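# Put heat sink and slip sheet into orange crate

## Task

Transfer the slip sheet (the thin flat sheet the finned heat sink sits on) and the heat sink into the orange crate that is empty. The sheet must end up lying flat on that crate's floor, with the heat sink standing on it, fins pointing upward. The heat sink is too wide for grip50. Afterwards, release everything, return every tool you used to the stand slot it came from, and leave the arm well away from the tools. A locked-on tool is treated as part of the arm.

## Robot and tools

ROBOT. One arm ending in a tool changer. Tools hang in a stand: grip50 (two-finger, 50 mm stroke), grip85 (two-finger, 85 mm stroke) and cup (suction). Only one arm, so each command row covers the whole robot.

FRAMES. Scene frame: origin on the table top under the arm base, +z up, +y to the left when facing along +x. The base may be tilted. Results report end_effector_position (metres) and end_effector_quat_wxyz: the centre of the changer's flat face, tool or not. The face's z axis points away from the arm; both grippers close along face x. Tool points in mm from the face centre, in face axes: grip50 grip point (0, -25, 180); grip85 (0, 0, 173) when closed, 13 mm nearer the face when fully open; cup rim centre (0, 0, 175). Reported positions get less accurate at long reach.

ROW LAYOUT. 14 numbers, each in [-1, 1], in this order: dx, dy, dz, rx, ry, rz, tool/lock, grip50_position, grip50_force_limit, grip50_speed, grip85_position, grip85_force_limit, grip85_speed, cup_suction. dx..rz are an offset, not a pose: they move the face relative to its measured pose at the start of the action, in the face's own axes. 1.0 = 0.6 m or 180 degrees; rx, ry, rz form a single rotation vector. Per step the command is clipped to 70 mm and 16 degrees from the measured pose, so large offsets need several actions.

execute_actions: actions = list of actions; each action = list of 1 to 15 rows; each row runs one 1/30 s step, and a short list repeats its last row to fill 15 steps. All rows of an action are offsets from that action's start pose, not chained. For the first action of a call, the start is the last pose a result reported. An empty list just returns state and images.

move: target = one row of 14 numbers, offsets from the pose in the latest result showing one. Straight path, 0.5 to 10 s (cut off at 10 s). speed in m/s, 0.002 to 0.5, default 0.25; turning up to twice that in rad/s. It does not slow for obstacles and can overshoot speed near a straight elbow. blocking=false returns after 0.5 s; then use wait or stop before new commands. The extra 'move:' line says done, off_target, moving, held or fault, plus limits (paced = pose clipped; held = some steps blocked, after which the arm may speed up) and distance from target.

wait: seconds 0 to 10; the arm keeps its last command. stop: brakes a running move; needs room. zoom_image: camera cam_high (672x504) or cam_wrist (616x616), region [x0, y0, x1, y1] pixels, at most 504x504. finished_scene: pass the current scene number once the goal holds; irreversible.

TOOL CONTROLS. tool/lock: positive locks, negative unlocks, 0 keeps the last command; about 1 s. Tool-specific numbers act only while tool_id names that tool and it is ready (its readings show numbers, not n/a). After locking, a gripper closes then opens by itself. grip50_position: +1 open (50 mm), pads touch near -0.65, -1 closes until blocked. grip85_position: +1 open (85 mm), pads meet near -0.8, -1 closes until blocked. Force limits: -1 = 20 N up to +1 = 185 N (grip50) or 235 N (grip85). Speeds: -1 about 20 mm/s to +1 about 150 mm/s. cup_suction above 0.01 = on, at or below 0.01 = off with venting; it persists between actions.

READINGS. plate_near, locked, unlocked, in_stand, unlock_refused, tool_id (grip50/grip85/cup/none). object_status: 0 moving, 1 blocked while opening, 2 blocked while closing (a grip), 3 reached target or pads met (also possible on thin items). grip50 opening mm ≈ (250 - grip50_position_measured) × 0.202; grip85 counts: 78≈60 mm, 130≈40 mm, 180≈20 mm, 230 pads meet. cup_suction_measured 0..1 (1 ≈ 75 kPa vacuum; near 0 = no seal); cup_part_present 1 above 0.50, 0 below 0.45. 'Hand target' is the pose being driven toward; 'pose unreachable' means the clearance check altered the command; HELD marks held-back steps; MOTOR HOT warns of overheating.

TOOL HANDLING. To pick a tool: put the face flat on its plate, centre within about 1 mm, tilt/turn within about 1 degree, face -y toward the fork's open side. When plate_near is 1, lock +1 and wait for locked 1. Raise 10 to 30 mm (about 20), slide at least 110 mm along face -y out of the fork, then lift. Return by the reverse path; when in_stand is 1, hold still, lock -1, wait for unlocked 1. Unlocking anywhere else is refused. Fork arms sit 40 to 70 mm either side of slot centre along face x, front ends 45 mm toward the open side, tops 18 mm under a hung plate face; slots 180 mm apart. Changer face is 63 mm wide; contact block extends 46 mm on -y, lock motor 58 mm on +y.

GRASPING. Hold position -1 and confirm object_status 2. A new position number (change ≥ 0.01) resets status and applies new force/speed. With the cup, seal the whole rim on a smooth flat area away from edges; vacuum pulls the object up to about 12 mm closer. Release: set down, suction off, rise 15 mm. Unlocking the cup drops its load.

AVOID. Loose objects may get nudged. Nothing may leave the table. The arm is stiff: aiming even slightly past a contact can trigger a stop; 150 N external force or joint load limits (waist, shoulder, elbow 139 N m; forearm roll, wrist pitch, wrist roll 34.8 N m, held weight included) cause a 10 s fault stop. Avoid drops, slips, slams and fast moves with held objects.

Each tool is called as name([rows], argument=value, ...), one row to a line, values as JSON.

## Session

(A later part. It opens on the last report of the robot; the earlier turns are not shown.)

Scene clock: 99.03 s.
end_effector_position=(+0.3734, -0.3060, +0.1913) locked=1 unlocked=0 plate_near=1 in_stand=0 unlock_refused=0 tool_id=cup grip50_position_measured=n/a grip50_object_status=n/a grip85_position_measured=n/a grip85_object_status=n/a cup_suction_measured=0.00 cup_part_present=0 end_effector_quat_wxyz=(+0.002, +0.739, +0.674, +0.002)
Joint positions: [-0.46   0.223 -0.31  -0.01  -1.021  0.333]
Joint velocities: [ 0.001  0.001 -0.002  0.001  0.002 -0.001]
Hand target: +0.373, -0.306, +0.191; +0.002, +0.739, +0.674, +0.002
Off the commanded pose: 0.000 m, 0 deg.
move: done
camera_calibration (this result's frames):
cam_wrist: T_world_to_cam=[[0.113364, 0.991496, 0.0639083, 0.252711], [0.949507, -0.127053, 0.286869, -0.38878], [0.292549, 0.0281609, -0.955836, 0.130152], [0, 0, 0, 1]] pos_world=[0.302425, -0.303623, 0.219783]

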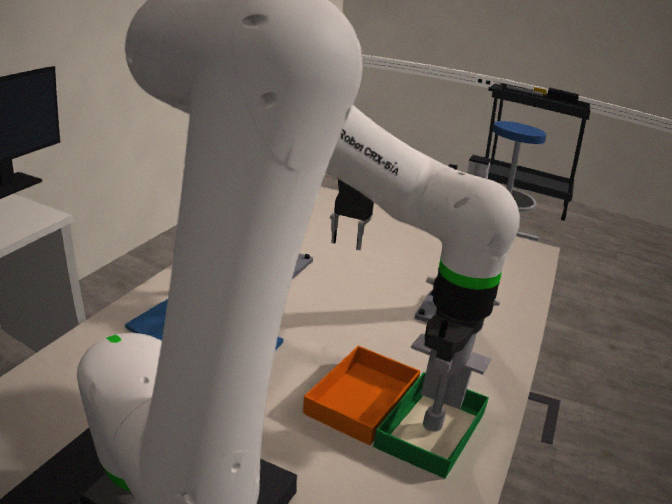

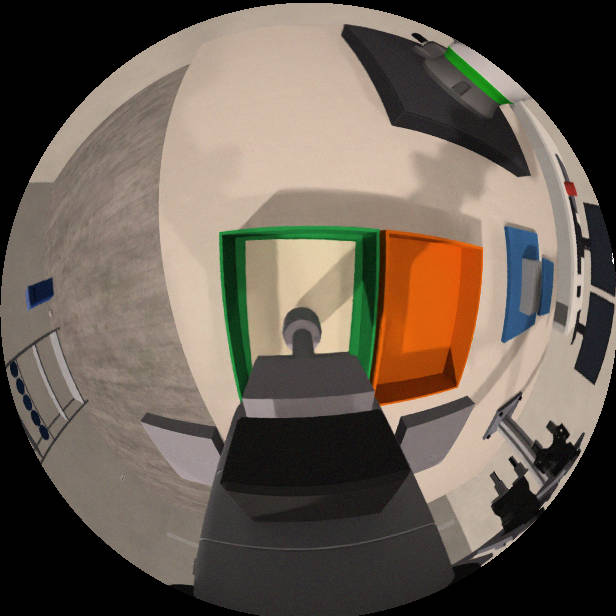

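execute_actions(actions=[])

move(target=[0,-0.005,0.0165,0,0,0,0,0,0,0,0,0,0,1], speed=0.015)

Scene clock: 114.50 s.
end_effector_position=(+0.3734, -0.3060, +0.1912) locked=1 unlocked=0 plate_near=1 in_stand=0 unlock_refused=0 tool_id=cup grip50_position_measured=n/a grip50_object_status=n/a grip85_position_measured=n/a grip85_object_status=n/a cup_suction_measured=0.00 cup_part_present=0 end_effector_quat_wxyz=(+0.002, +0.739, +0.674, +0.002)
Joint positions: [-0.46   0.223 -0.31  -0.01  -1.021  0.333]
Joint velocities: [-0.001 -0.    -0.    -0.    -0.     0.   ]
Hand target: +0.373, -0.306, +0.191; +0.002, +0.739, +0.674, +0.002
Off the commanded pose: 0.000 m, 0 deg.
camera_calibration (this result's frames):
cam_wrist: T_world_to_cam=[[0.113374, 0.991497, 0.0638745, 0.252729], [0.949515, -0.127053, 0.286843, -0.388756], [0.29252, 0.0281292, -0.955846, 0.130075], [0, 0, 0, 1]] pos_world=[0.302427, -0.303631, 0.2197]

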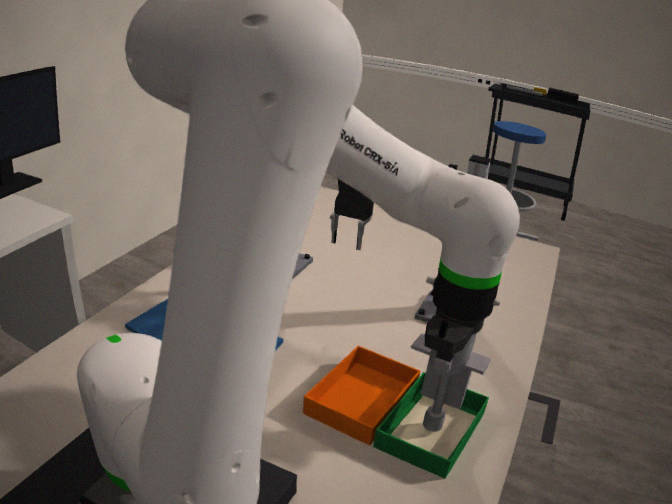

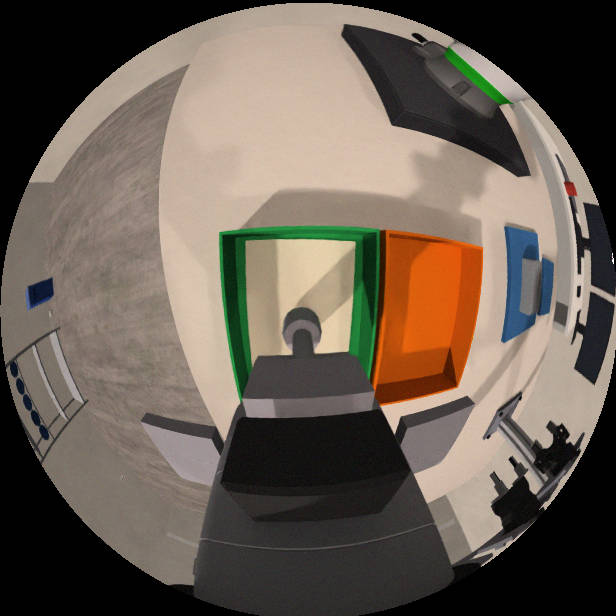

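Scene clock: 115.40 s.
end_effector_position=(+0.3705, -0.3057, +0.1814) locked=1 unlocked=0 plate_near=1 in_stand=0 unlock_refused=0 tool_id=cup grip50_position_measured=n/a grip50_object_status=n/a grip85_position_measured=n/a grip85_object_status=n/a cup_suction_measured=0.60 cup_part_present=1 end_effector_quat_wxyz=(+0.002, +0.739, +0.674, +0.002)
Joint positions: [-0.462  0.231 -0.327 -0.01  -0.996  0.336]
Joint velocities: [ 0.     0.    -0.001 -0.     0.003 -0.   ]
Hand target: +0.370, -0.306, +0.181; +0.002, +0.739, +0.674, +0.002
Off the commanded pose: 0.000 m, 0 deg.
move: done
camera_calibration (this result's frames):
cam_wrist: T_world_to_cam=[[0.113398, 0.991495, 0.0638647, 0.253415], [0.949512, -0.127072, 0.286845, -0.383141], [0.292521, 0.0281128, -0.955846, 0.121537], [0, 0, 0, 1]] pos_world=[0.299508, -0.303363, 0.209889]

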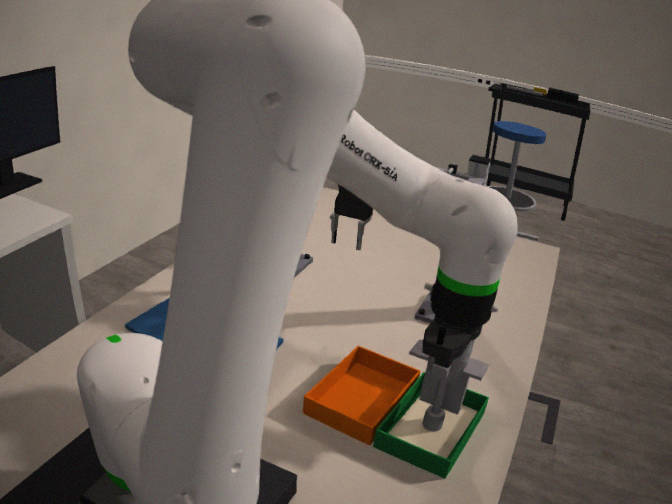

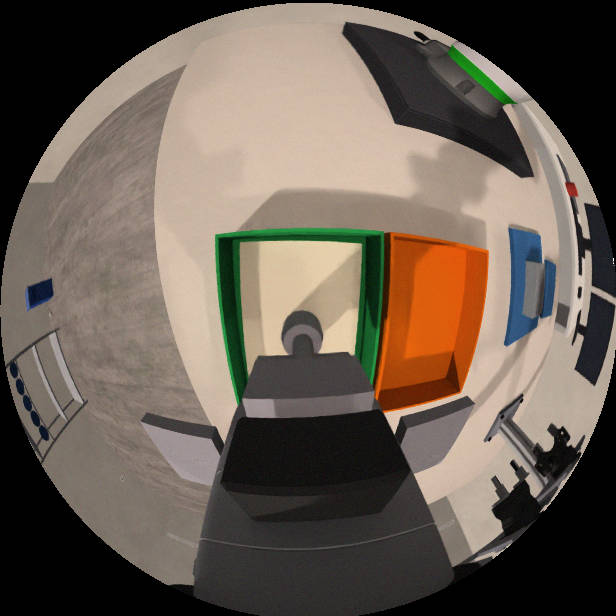

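move(target=[0,0.006,-0.1,0,0,0,0,0,0,0,0,0,0,1], speed=0.1)

move(target=[0.233,0,0,0,0,0,0,0,0,0,0,0,0,1], speed=0.2)

move(target=[0,0,0.045,0,0,0,0,0,0,0,0,0,0,1], speed=0.06)

Scene clock: 120.23 s.
end_effector_position=(+0.3738, -0.3061, +0.2413) locked=1 unlocked=0 plate_near=1 in_stand=0 unlock_refused=0 tool_id=cup grip50_position_measured=n/a grip50_object_status=n/a grip85_position_measured=n/a grip85_object_status=n/a cup_suction_measured=1.00 cup_part_present=1 end_effector_quat_wxyz=(+0.002, +0.739, +0.674, +0.002)
Joint positions: [-0.46   0.164 -0.25  -0.009 -1.14   0.333]
Joint velocities: [-0.    -0.001  0.003 -0.002 -0.003  0.001]
Hand target: +0.374, -0.306, +0.241; +0.002, +0.739, +0.674, +0.002
Off the commanded pose: 0.000 m, 0 deg.
move: done
camera_calibration (this result's frames):
cam_wrist: T_world_to_cam=[[0.113224, 0.991518, 0.0638161, 0.249633], [0.949544, -0.126891, 0.286819, -0.403482], [0.292484, 0.0281214, -0.955857, 0.177857], [0, 0, 0, 1]] pos_world=[0.302839, -0.303715, 0.269802]

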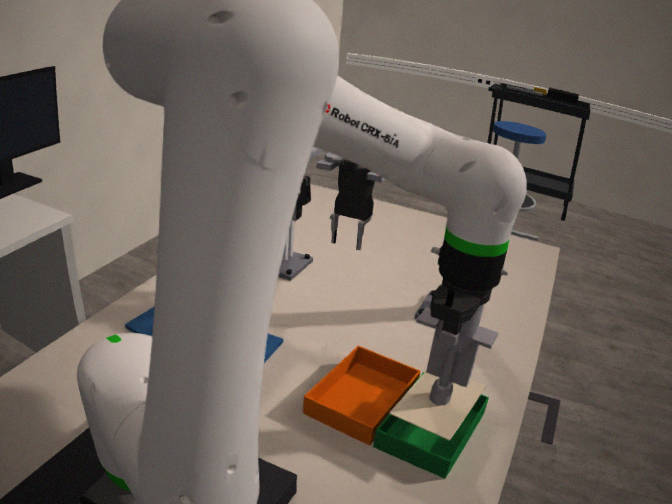

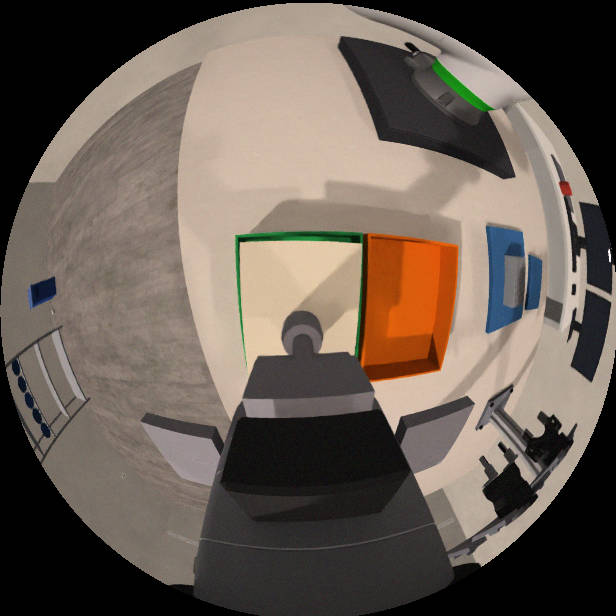

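Scene clock: 121.43 s.
end_effector_position=(+0.3863, -0.1669, +0.2414) locked=1 unlocked=0 plate_near=1 in_stand=0 unlock_refused=0 tool_id=cup grip50_position_measured=n/a grip50_object_status=n/a grip85_position_measured=n/a grip85_object_status=n/a cup_suction_measured=1.00 cup_part_present=1 end_effector_quat_wxyz=(+0.001, +0.739, +0.674, +0.002)
Joint positions: [-0.136  0.008 -0.422 -0.003 -1.123  0.006]
Joint velocities: [ 0.004 -0.001 -0.003  0.001  0.    -0.004]
Hand target: +0.386, -0.167, +0.241; +0.001, +0.739, +0.674, +0.002
Off the commanded pose: 0.000 m, 0 deg.
move: done
camera_calibration (this result's frames):
cam_wrist: T_world_to_cam=[[0.113247, 0.991502, 0.0640285, 0.110175], [0.949617, -0.126968, 0.286542, -0.397685], [0.292236, 0.0283524, -0.955926, 0.170462], [0, 0, 0, 1]] pos_world=[0.315356, -0.164565, 0.269848]

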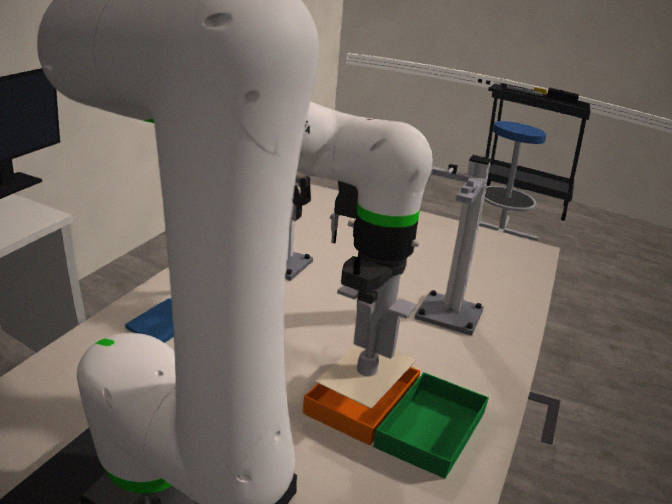

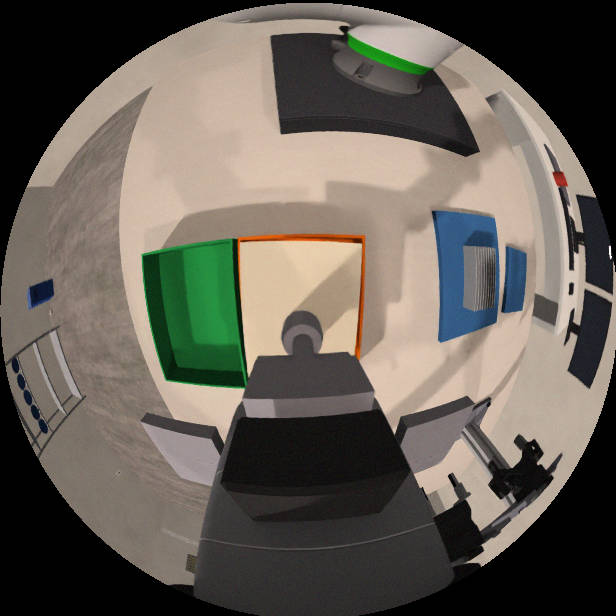

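Scene clock: 122.23 s.
end_effector_position=(+0.3864, -0.1669, +0.2145) locked=1 unlocked=0 plate_near=1 in_stand=0 unlock_refused=0 tool_id=cup grip50_position_measured=n/a grip50_object_status=n/a grip85_position_measured=n/a grip85_object_status=n/a cup_suction_measured=1.00 cup_part_present=1 end_effector_quat_wxyz=(+0.001, +0.739, +0.674, +0.002)
Joint positions: [-0.136  0.042 -0.457 -0.003 -1.054  0.006]
Joint velocities: [ 0.     0.001 -0.001 -0.     0.003  0.001]
Hand target: +0.386, -0.167, +0.214; +0.001, +0.739, +0.674, +0.002
Off the commanded pose: 0.000 m, 0 deg.
move: done
camera_calibration (this result's frames):
cam_wrist: T_world_to_cam=[[0.113465, 0.991474, 0.0640698, 0.111782], [0.949586, -0.127188, 0.286547, -0.390096], [0.292253, 0.0283268, -0.955921, 0.144707], [0, 0, 0, 1]] pos_world=[0.315456, -0.164543, 0.242948]

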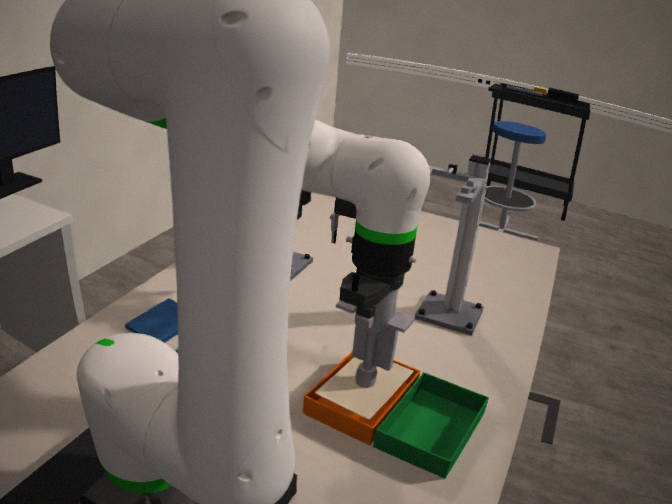

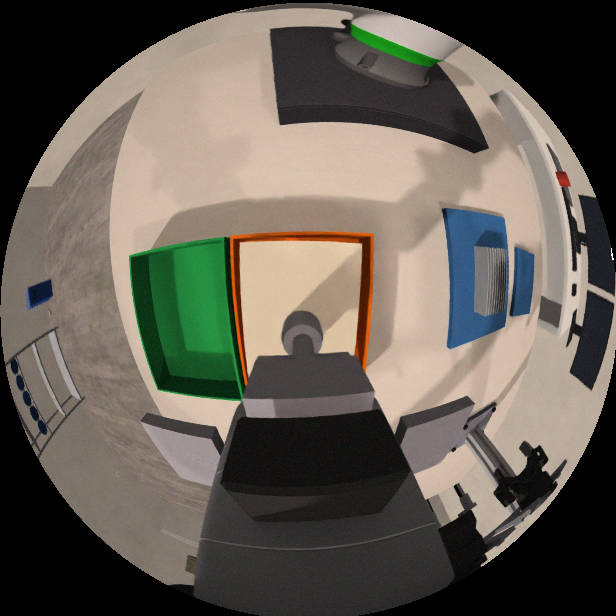

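move(target=[0.002,0.003,0.0683,0,0,0,0,0,0,0,0,0,0,1], speed=0.05)

execute_actions([
  [[0,0,0,0,0,0,0,0,0,0,0,0,0,0]],
  [[0,0,0,0,0,0,0,0,0,0,0,0,0,0]],
])

move(target=[0,0,-0.113,0,0,0,0,0,0,0,0,0,0,0], speed=0.1)

move(target=[-0.0098,0.167,-0.233,0,0,-0.033,0,0,0,0,0,0,0,0])

Scene clock: 129.83 s.
end_effector_position=(+0.3885, -0.1659, +0.1736) locked=1 unlocked=0 plate_near=1 in_stand=0 unlock_refused=0 tool_id=cup grip50_position_measured=n/a grip50_object_status=n/a grip85_position_measured=n/a grip85_object_status=n/a cup_suction_measured=1.00 cup_part_present=1 end_effector_quat_wxyz=(+0.001, +0.739, +0.674, +0.002)
Joint positions: [-0.133  0.105 -0.5   -0.003 -0.948  0.003]
Joint velocities: [-0.001  0.002 -0.002 -0.     0.002 -0.   ]
Hand target: +0.388, -0.166, +0.173; +0.001, +0.739, +0.674, +0.002
Off the commanded pose: 0.000 m, 0 deg.
move: done
camera_calibration (this result's frames):
cam_wrist: T_world_to_cam=[[0.113592, 0.991459, 0.0640746, 0.113093], [0.949568, -0.127311, 0.286553, -0.380216], [0.292263, 0.0282931, -0.955919, 0.104993], [0, 0, 0, 1]] pos_world=[0.317509, -0.163503, 0.202071]

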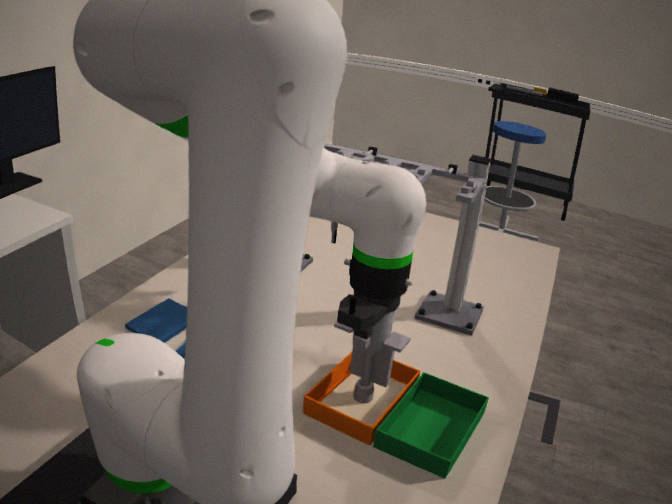

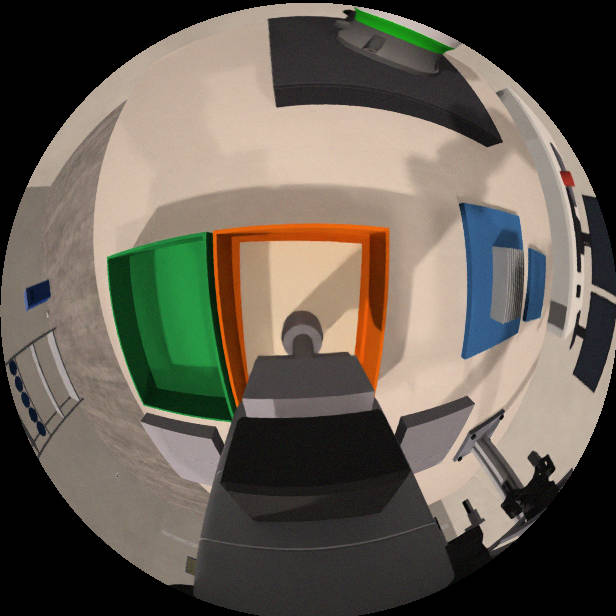

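Scene clock: 130.83 s.
end_effector_position=(+0.3885, -0.1659, +0.1736) locked=1 unlocked=0 plate_near=1 in_stand=0 unlock_refused=0 tool_id=cup grip50_position_measured=n/a grip50_object_status=n/a grip85_position_measured=n/a grip85_object_status=n/a cup_suction_measured=0.00 cup_part_present=0 end_effector_quat_wxyz=(+0.001, +0.739, +0.674, +0.002)
Joint positions: [-0.133  0.105 -0.5   -0.003 -0.947  0.003]
Joint velocities: [ 0.001  0.001  0.001 -0.     0.     0.   ]
Hand target: +0.388, -0.166, +0.174; +0.001, +0.739, +0.674, +0.002
Off the commanded pose: 0.000 m, 0 deg.
Step readings (end_effector_position; steps 1 to 15: 1st action; 16 to 30: 2nd action):
0: (+0.3885, -0.1659, +0.1736)
1: (+0.3885, -0.1659, +0.1736)
2: (+0.3885, -0.1659, +0.1736)
4: (+0.3885, -0.1659, +0.1736)
8: (+0.3885, -0.1659, +0.1736)
15: (+0.3885, -0.1659, +0.1736)
16: (+0.3885, -0.1659, +0.1736)
17: (+0.3885, -0.1659, +0.1736)
19: (+0.3885, -0.1659, +0.1736)
23: (+0.3885, -0.1659, +0.1736)
30: end_effector_position above
camera_calibration (this result's frames):
cam_wrist: T_world_to_cam=[[0.113591, 0.991459, 0.0640745, 0.113093], [0.949569, -0.127311, 0.286551, -0.38021], [0.292261, 0.0282934, -0.95592, 0.104971], [0, 0, 0, 1]] pos_world=[0.31751, -0.163502, 0.202047]

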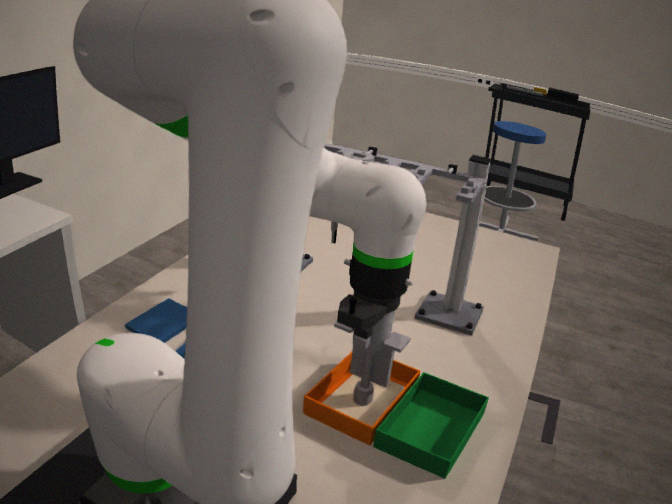

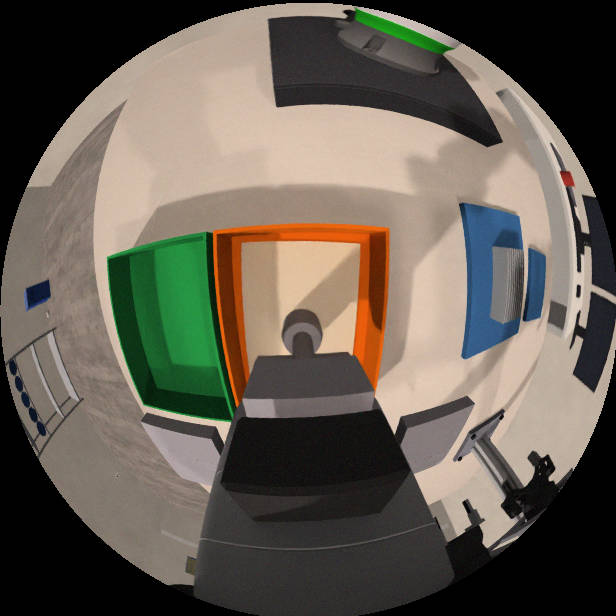

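Scene clock: 131.90 s.
end_effector_position=(+0.3882, -0.1659, +0.2412) locked=1 unlocked=0 plate_near=1 in_stand=0 unlock_refused=0 tool_id=cup grip50_position_measured=n/a grip50_object_status=n/a grip85_position_measured=n/a grip85_object_status=n/a cup_suction_measured=0.00 cup_part_present=0 end_effector_quat_wxyz=(+0.001, +0.739, +0.674, +0.002)
Joint positions: [-0.133  0.011 -0.418 -0.003 -1.123  0.003]
Joint velocities: [ 0.001 -0.     0.002 -0.001 -0.004  0.001]
Hand target: +0.388, -0.166, +0.241; +0.001, +0.739, +0.674, +0.002
Off the commanded pose: 0.000 m, 0 deg.
move: done
camera_calibration (this result's frames):
cam_wrist: T_world_to_cam=[[0.113479, 0.991471, 0.0640982, 0.108844], [0.949586, -0.12721, 0.286538, -0.399328], [0.292248, 0.0283505, -0.955922, 0.169763], [0, 0, 0, 1]] pos_world=[0.317232, -0.163527, 0.269726]

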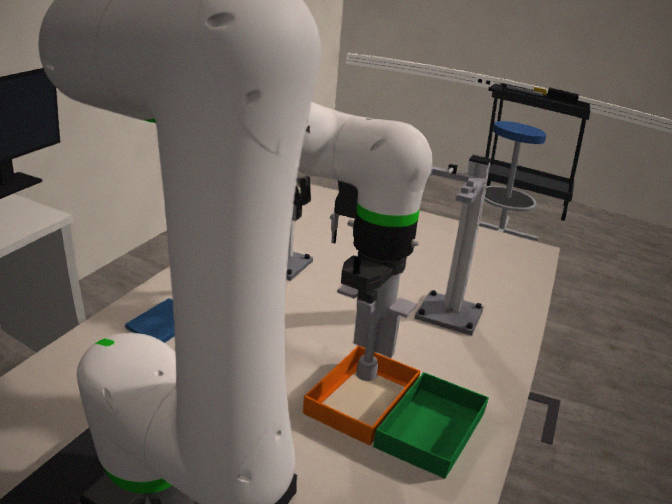

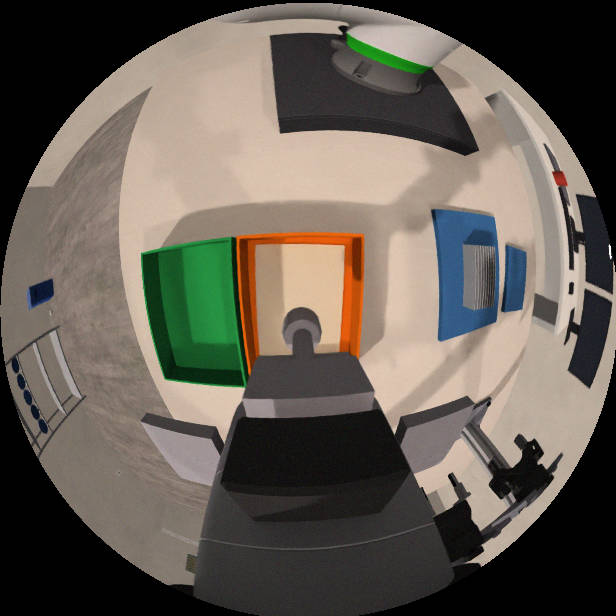

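Scene clock: 133.13 s.
end_effector_position=(+0.4868, -0.1808, +0.3814) locked=1 unlocked=0 plate_near=1 in_stand=0 unlock_refused=0 tool_id=cup grip50_position_measured=n/a grip50_object_status=n/a grip85_position_measured=n/a grip85_object_status=n/a cup_suction_measured=0.00 cup_part_present=0 end_effector_quat_wxyz=(+0.002, +0.703, +0.712, +0.002)
Joint positions: [-0.145  0.162  0.086 -0.003 -1.477  0.118]
Joint velocities: [-0.     0.004  0.004 -0.001 -0.003  0.002]
Hand target: +0.487, -0.181, +0.381; +0.001, +0.703, +0.712, +0.002
Off the commanded pose: 0.000 m, 0 deg.
move: done
camera_calibration (this result's frames):
cam_wrist: T_world_to_cam=[[0.00995395, 0.997925, 0.0636144, 0.155158], [0.9576, -0.0278314, 0.286755, -0.521079], [0.28793, 0.0580628, -0.95589, 0.282801], [0, 0, 0, 1]] pos_world=[0.416014, -0.185759, 0.409878]

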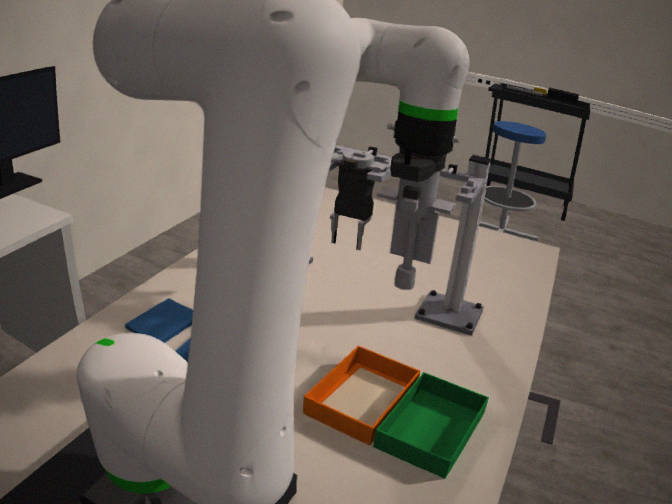

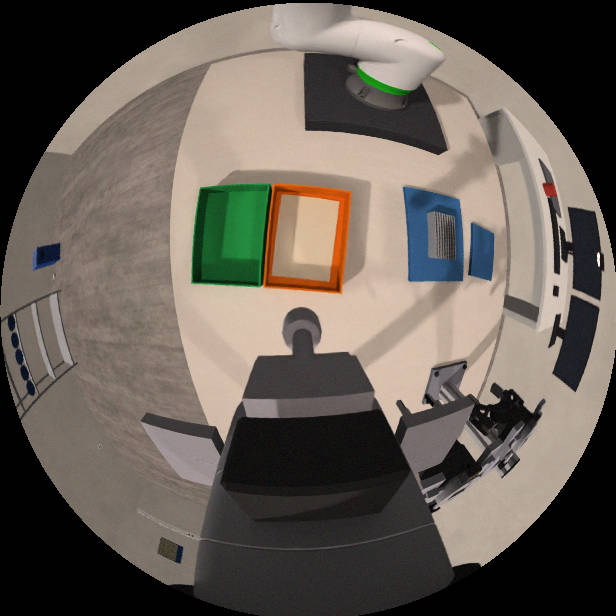

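move(target=[0,0.3013,0,0,0,0,0,0,0,0,0,0,0,0], speed=0.2)

move(target=[0,0,0.0335,0,0,0,0,0,0,0,0,0,0,0], speed=0.02)

execute_actions([
  [[0,0,0,0,0,0,-1,0,0,0,0,0,0,0]],
  [[0,0,0,0,0,0,-1,0,0,0,0,0,0,0]],
  [[0,0,0,0,0,0,-1,0,0,0,0,0,0,0]],
])

Scene clock: 142.87 s.
end_effector_position=(+0.6676, -0.1784, +0.3822) locked=1 unlocked=0 plate_near=1 in_stand=0 unlock_refused=0 tool_id=cup grip50_position_measured=n/a grip50_object_status=n/a grip85_position_measured=n/a grip85_object_status=n/a cup_suction_measured=0.00 cup_part_present=0 end_effector_quat_wxyz=(+0.002, +0.703, +0.712, +0.002)
Joint positions: [-0.114  0.633  0.738 -0.002 -1.657  0.086]
Joint velocities: [-0.     0.004  0.007 -0.001 -0.006  0.007]
Hand target: +0.668, -0.178, +0.382; +0.001, +0.703, +0.712, +0.002
Off the commanded pose: 0.000 m, 0 deg.
move: done
camera_calibration (this result's frames):
cam_wrist: T_world_to_cam=[[0.010145, 0.997927, 0.0635548, 0.150801], [0.957547, -0.0280072, 0.286915, -0.694356], [0.2881, 0.057946, -0.955846, 0.231253], [0, 0, 0, 1]] pos_world=[0.596725, -0.183336, 0.410679]

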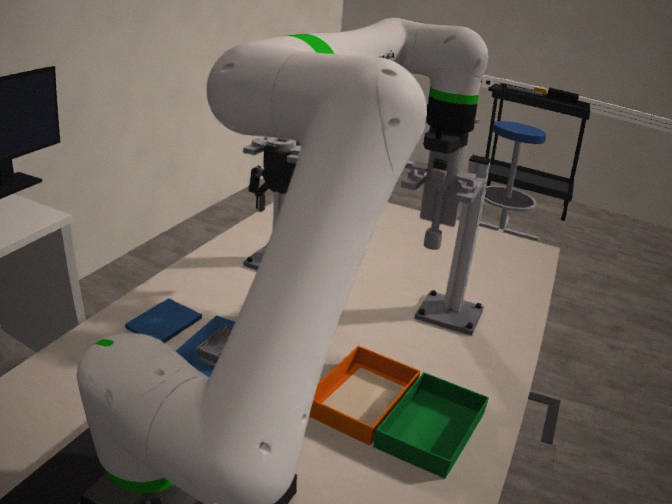

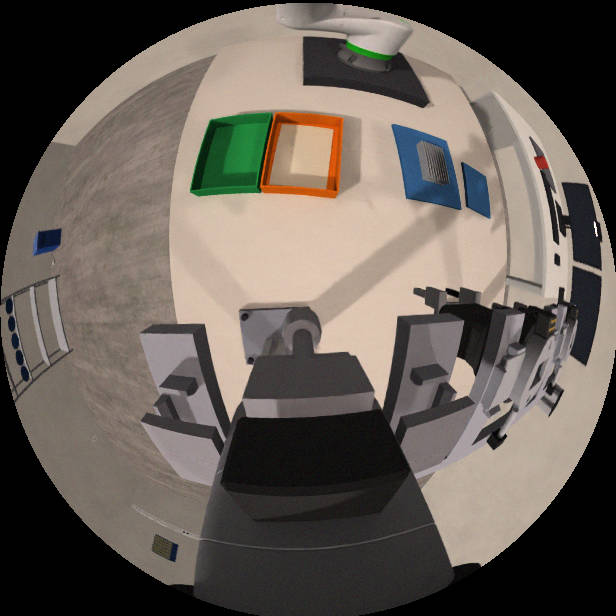

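Scene clock: 144.13 s.
end_effector_position=(+0.6676, -0.1784, +0.3622) locked=1 unlocked=0 plate_near=1 in_stand=1 unlock_refused=0 tool_id=cup grip50_position_measured=n/a grip50_object_status=n/a grip85_position_measured=n/a grip85_object_status=n/a cup_suction_measured=0.00 cup_part_present=0 end_effector_quat_wxyz=(+0.002, +0.703, +0.712, +0.002)
Joint positions: [-0.114  0.629  0.685 -0.002 -1.608  0.086]
Joint velocities: [ 0.001  0.    -0.003  0.     0.002  0.   ]
Hand target: +0.668, -0.178, +0.362; +0.002, +0.703, +0.712, +0.002
Off the commanded pose: 0.000 m, 0 deg.
move: done
camera_calibration (this result's frames):
cam_wrist: T_world_to_cam=[[0.0101489, 0.997924, 0.0635974, 0.152069], [0.957548, -0.0280229, 0.286909, -0.688691], [0.288095, 0.0579857, -0.955845, 0.212108], [0, 0, 0, 1]] pos_world=[0.596804, -0.183351, 0.390662]

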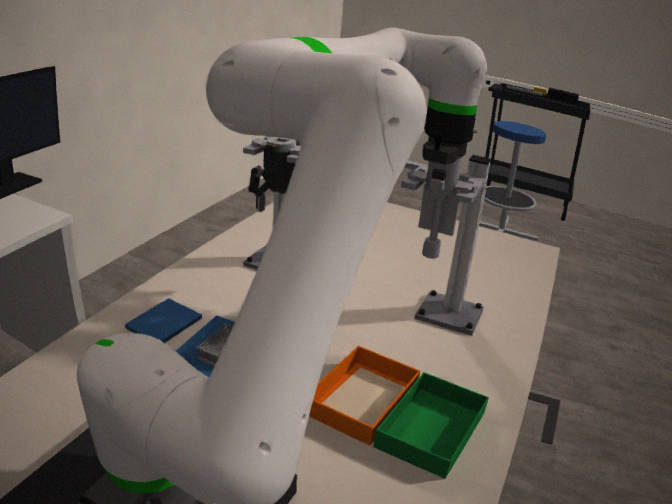

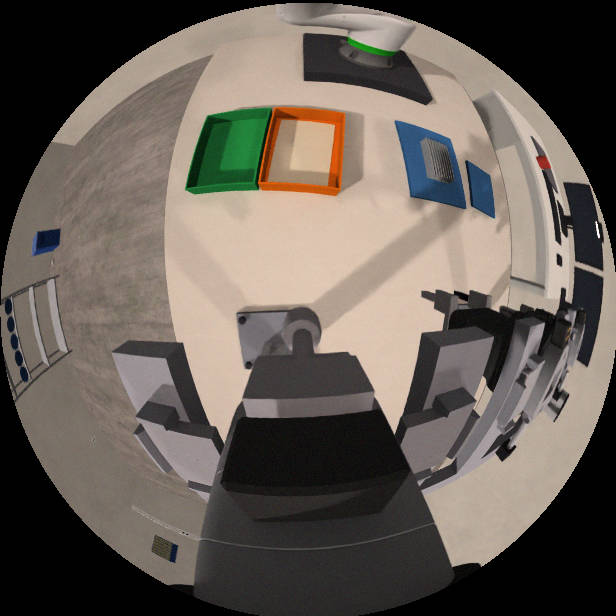

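Scene clock: 145.63 s.
end_effector_position=(+0.6676, -0.1784, +0.3621) locked=0 unlocked=1 plate_near=1 in_stand=1 unlock_refused=0 tool_id=none grip50_position_measured=n/a grip50_object_status=n/a grip85_position_measured=n/a grip85_object_status=n/a cup_suction_measured=n/a cup_part_present=n/a end_effector_quat_wxyz=(+0.002, +0.703, +0.712, +0.002)
Joint positions: [-0.113  0.629  0.685 -0.002 -1.608  0.086]
Joint velocities: [-0.002  0.001  0.001 -0.     0.     0.001]
Hand target: +0.668, -0.178, +0.362; +0.002, +0.703, +0.712, +0.002
Off the commanded pose: 0.000 m, 0 deg.
Step readings (end_effector_position; steps 1 to 15: 1st action; 16 to 30: 2nd action; 31 to 45: 3rd action):
0: (+0.6676, -0.1784, +0.3622)
1: (+0.6676, -0.1784, +0.3621)
2: (+0.6676, -0.1784, +0.3621)
4: (+0.6676, -0.1784, +0.3621)
8: (+0.6676, -0.1784, +0.3621)
15: (+0.6676, -0.1784, +0.3621)
16: (+0.6676, -0.1784, +0.3621)
17: (+0.6676, -0.1784, +0.3621)
19: (+0.6676, -0.1784, +0.3621)
23: (+0.6676, -0.1784, +0.3621)
30: (+0.6676, -0.1784, +0.3621)
31: (+0.6676, -0.1784, +0.3621)
32: (+0.6676, -0.1784, +0.3621)
34: (+0.6676, -0.1784, +0.3621)
38: (+0.6676, -0.1784, +0.3621)
45: end_effector_position above
camera_calibration (this result's frames):
cam_wrist: T_world_to_cam=[[0.0101454, 0.997924, 0.0636035, 0.152064], [0.957576, -0.0280156, 0.286816, -0.688636], [0.288002, 0.0579953, -0.955872, 0.212131], [0, 0, 0, 1]] pos_world=[0.596784, -0.183344, 0.39061]

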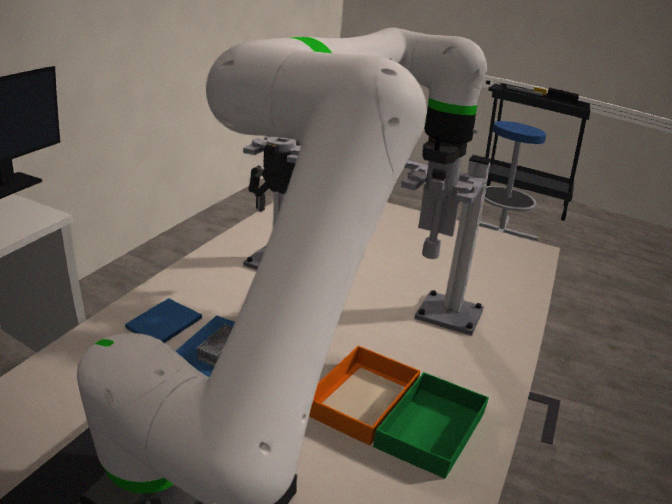

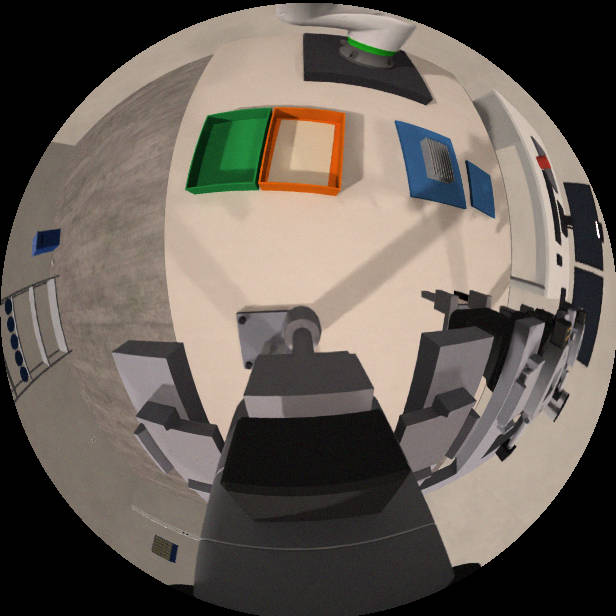

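move(target=[0,0,-0.03,0,0,0,0,0,0,0,1,0,0,0], speed=0.05)

move(target=[0.5993,0.0049,0,0,0,0,0,0,0,0,1,0,0,0], speed=0.2)

Scene clock: 149.63 s.
end_effector_position=(+0.6675, -0.1783, +0.3800) locked=0 unlocked=1 plate_near=0 in_stand=0 unlock_refused=0 tool_id=none grip50_position_measured=n/a grip50_object_status=n/a grip85_position_measured=n/a grip85_object_status=n/a cup_suction_measured=n/a cup_part_present=n/a end_effector_quat_wxyz=(+0.002, +0.703, +0.712, +0.002)
Joint positions: [-0.113  0.633  0.732 -0.002 -1.652  0.086]
Joint velocities: [-0.001  0.001  0.004 -0.    -0.003  0.   ]
Hand target: +0.668, -0.178, +0.380; +0.002, +0.703, +0.712, +0.002
Off the commanded pose: 0.000 m, 0 deg.
move: done
camera_calibration (this result's frames):
cam_wrist: T_world_to_cam=[[0.0100455, 0.997927, 0.0635597, 0.150993], [0.957577, -0.0279075, 0.286823, -0.693685], [0.288003, 0.057982, -0.955873, 0.229261], [0, 0, 0, 1]] pos_world=[0.596712, -0.183332, 0.408512]

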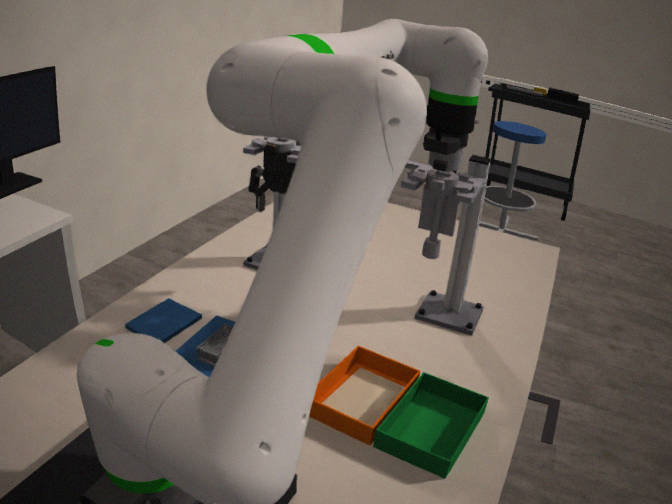

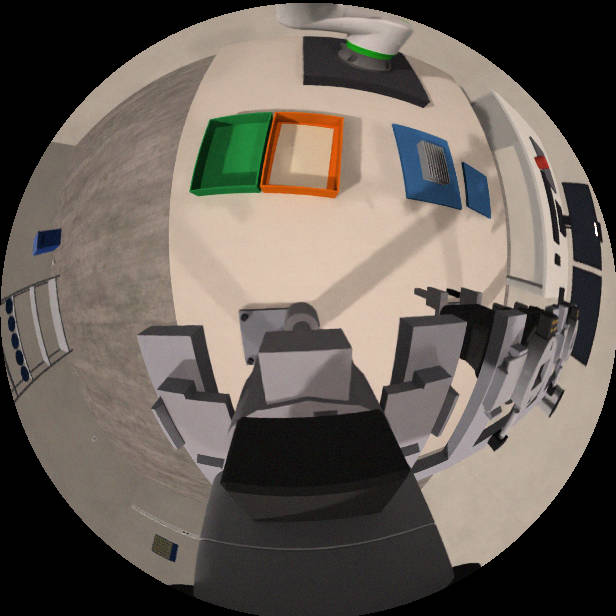

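Scene clock: 151.90 s.
end_effector_position=(+0.6657, +0.1812, +0.3800) locked=0 unlocked=1 plate_near=0 in_stand=0 unlock_refused=0 tool_id=none grip50_position_measured=n/a grip50_object_status=n/a grip85_position_measured=n/a grip85_object_status=n/a cup_suction_measured=n/a cup_part_present=n/a end_effector_quat_wxyz=(+0.001, +0.703, +0.712, +0.002)
Joint positions: [ 0.42   0.629  0.723  0.007 -1.648 -0.447]
Joint velocities: [ 0.001  0.003  0.002 -0.    -0.003  0.   ]
Hand target: +0.666, +0.181, +0.380; +0.001, +0.703, +0.712, +0.002
Off the commanded pose: 0.000 m, 0 deg.
move: done
camera_calibration (this result's frames):
cam_wrist: T_world_to_cam=[[0.0100947, 0.997923, 0.0636219, -0.207799], [0.957714, -0.0279448, 0.286362, -0.68176], [0.287545, 0.0580408, -0.956007, 0.209228], [0, 0, 0, 1]] pos_world=[0.594866, 0.176172, 0.408474]

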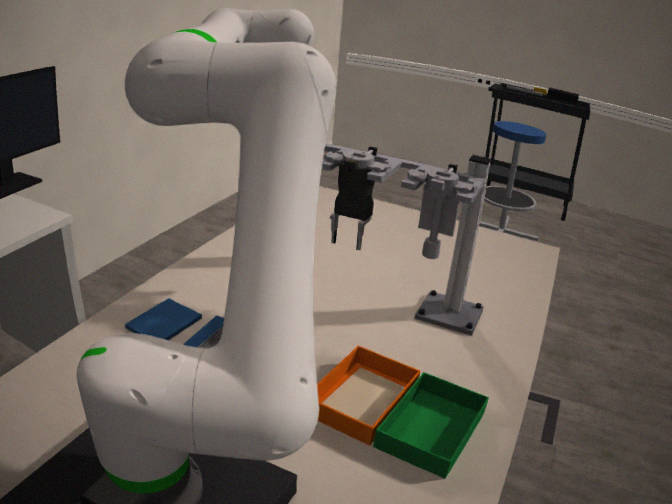

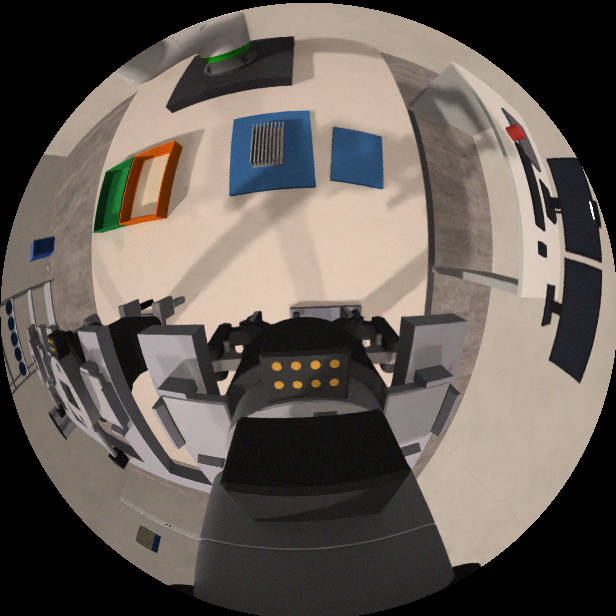

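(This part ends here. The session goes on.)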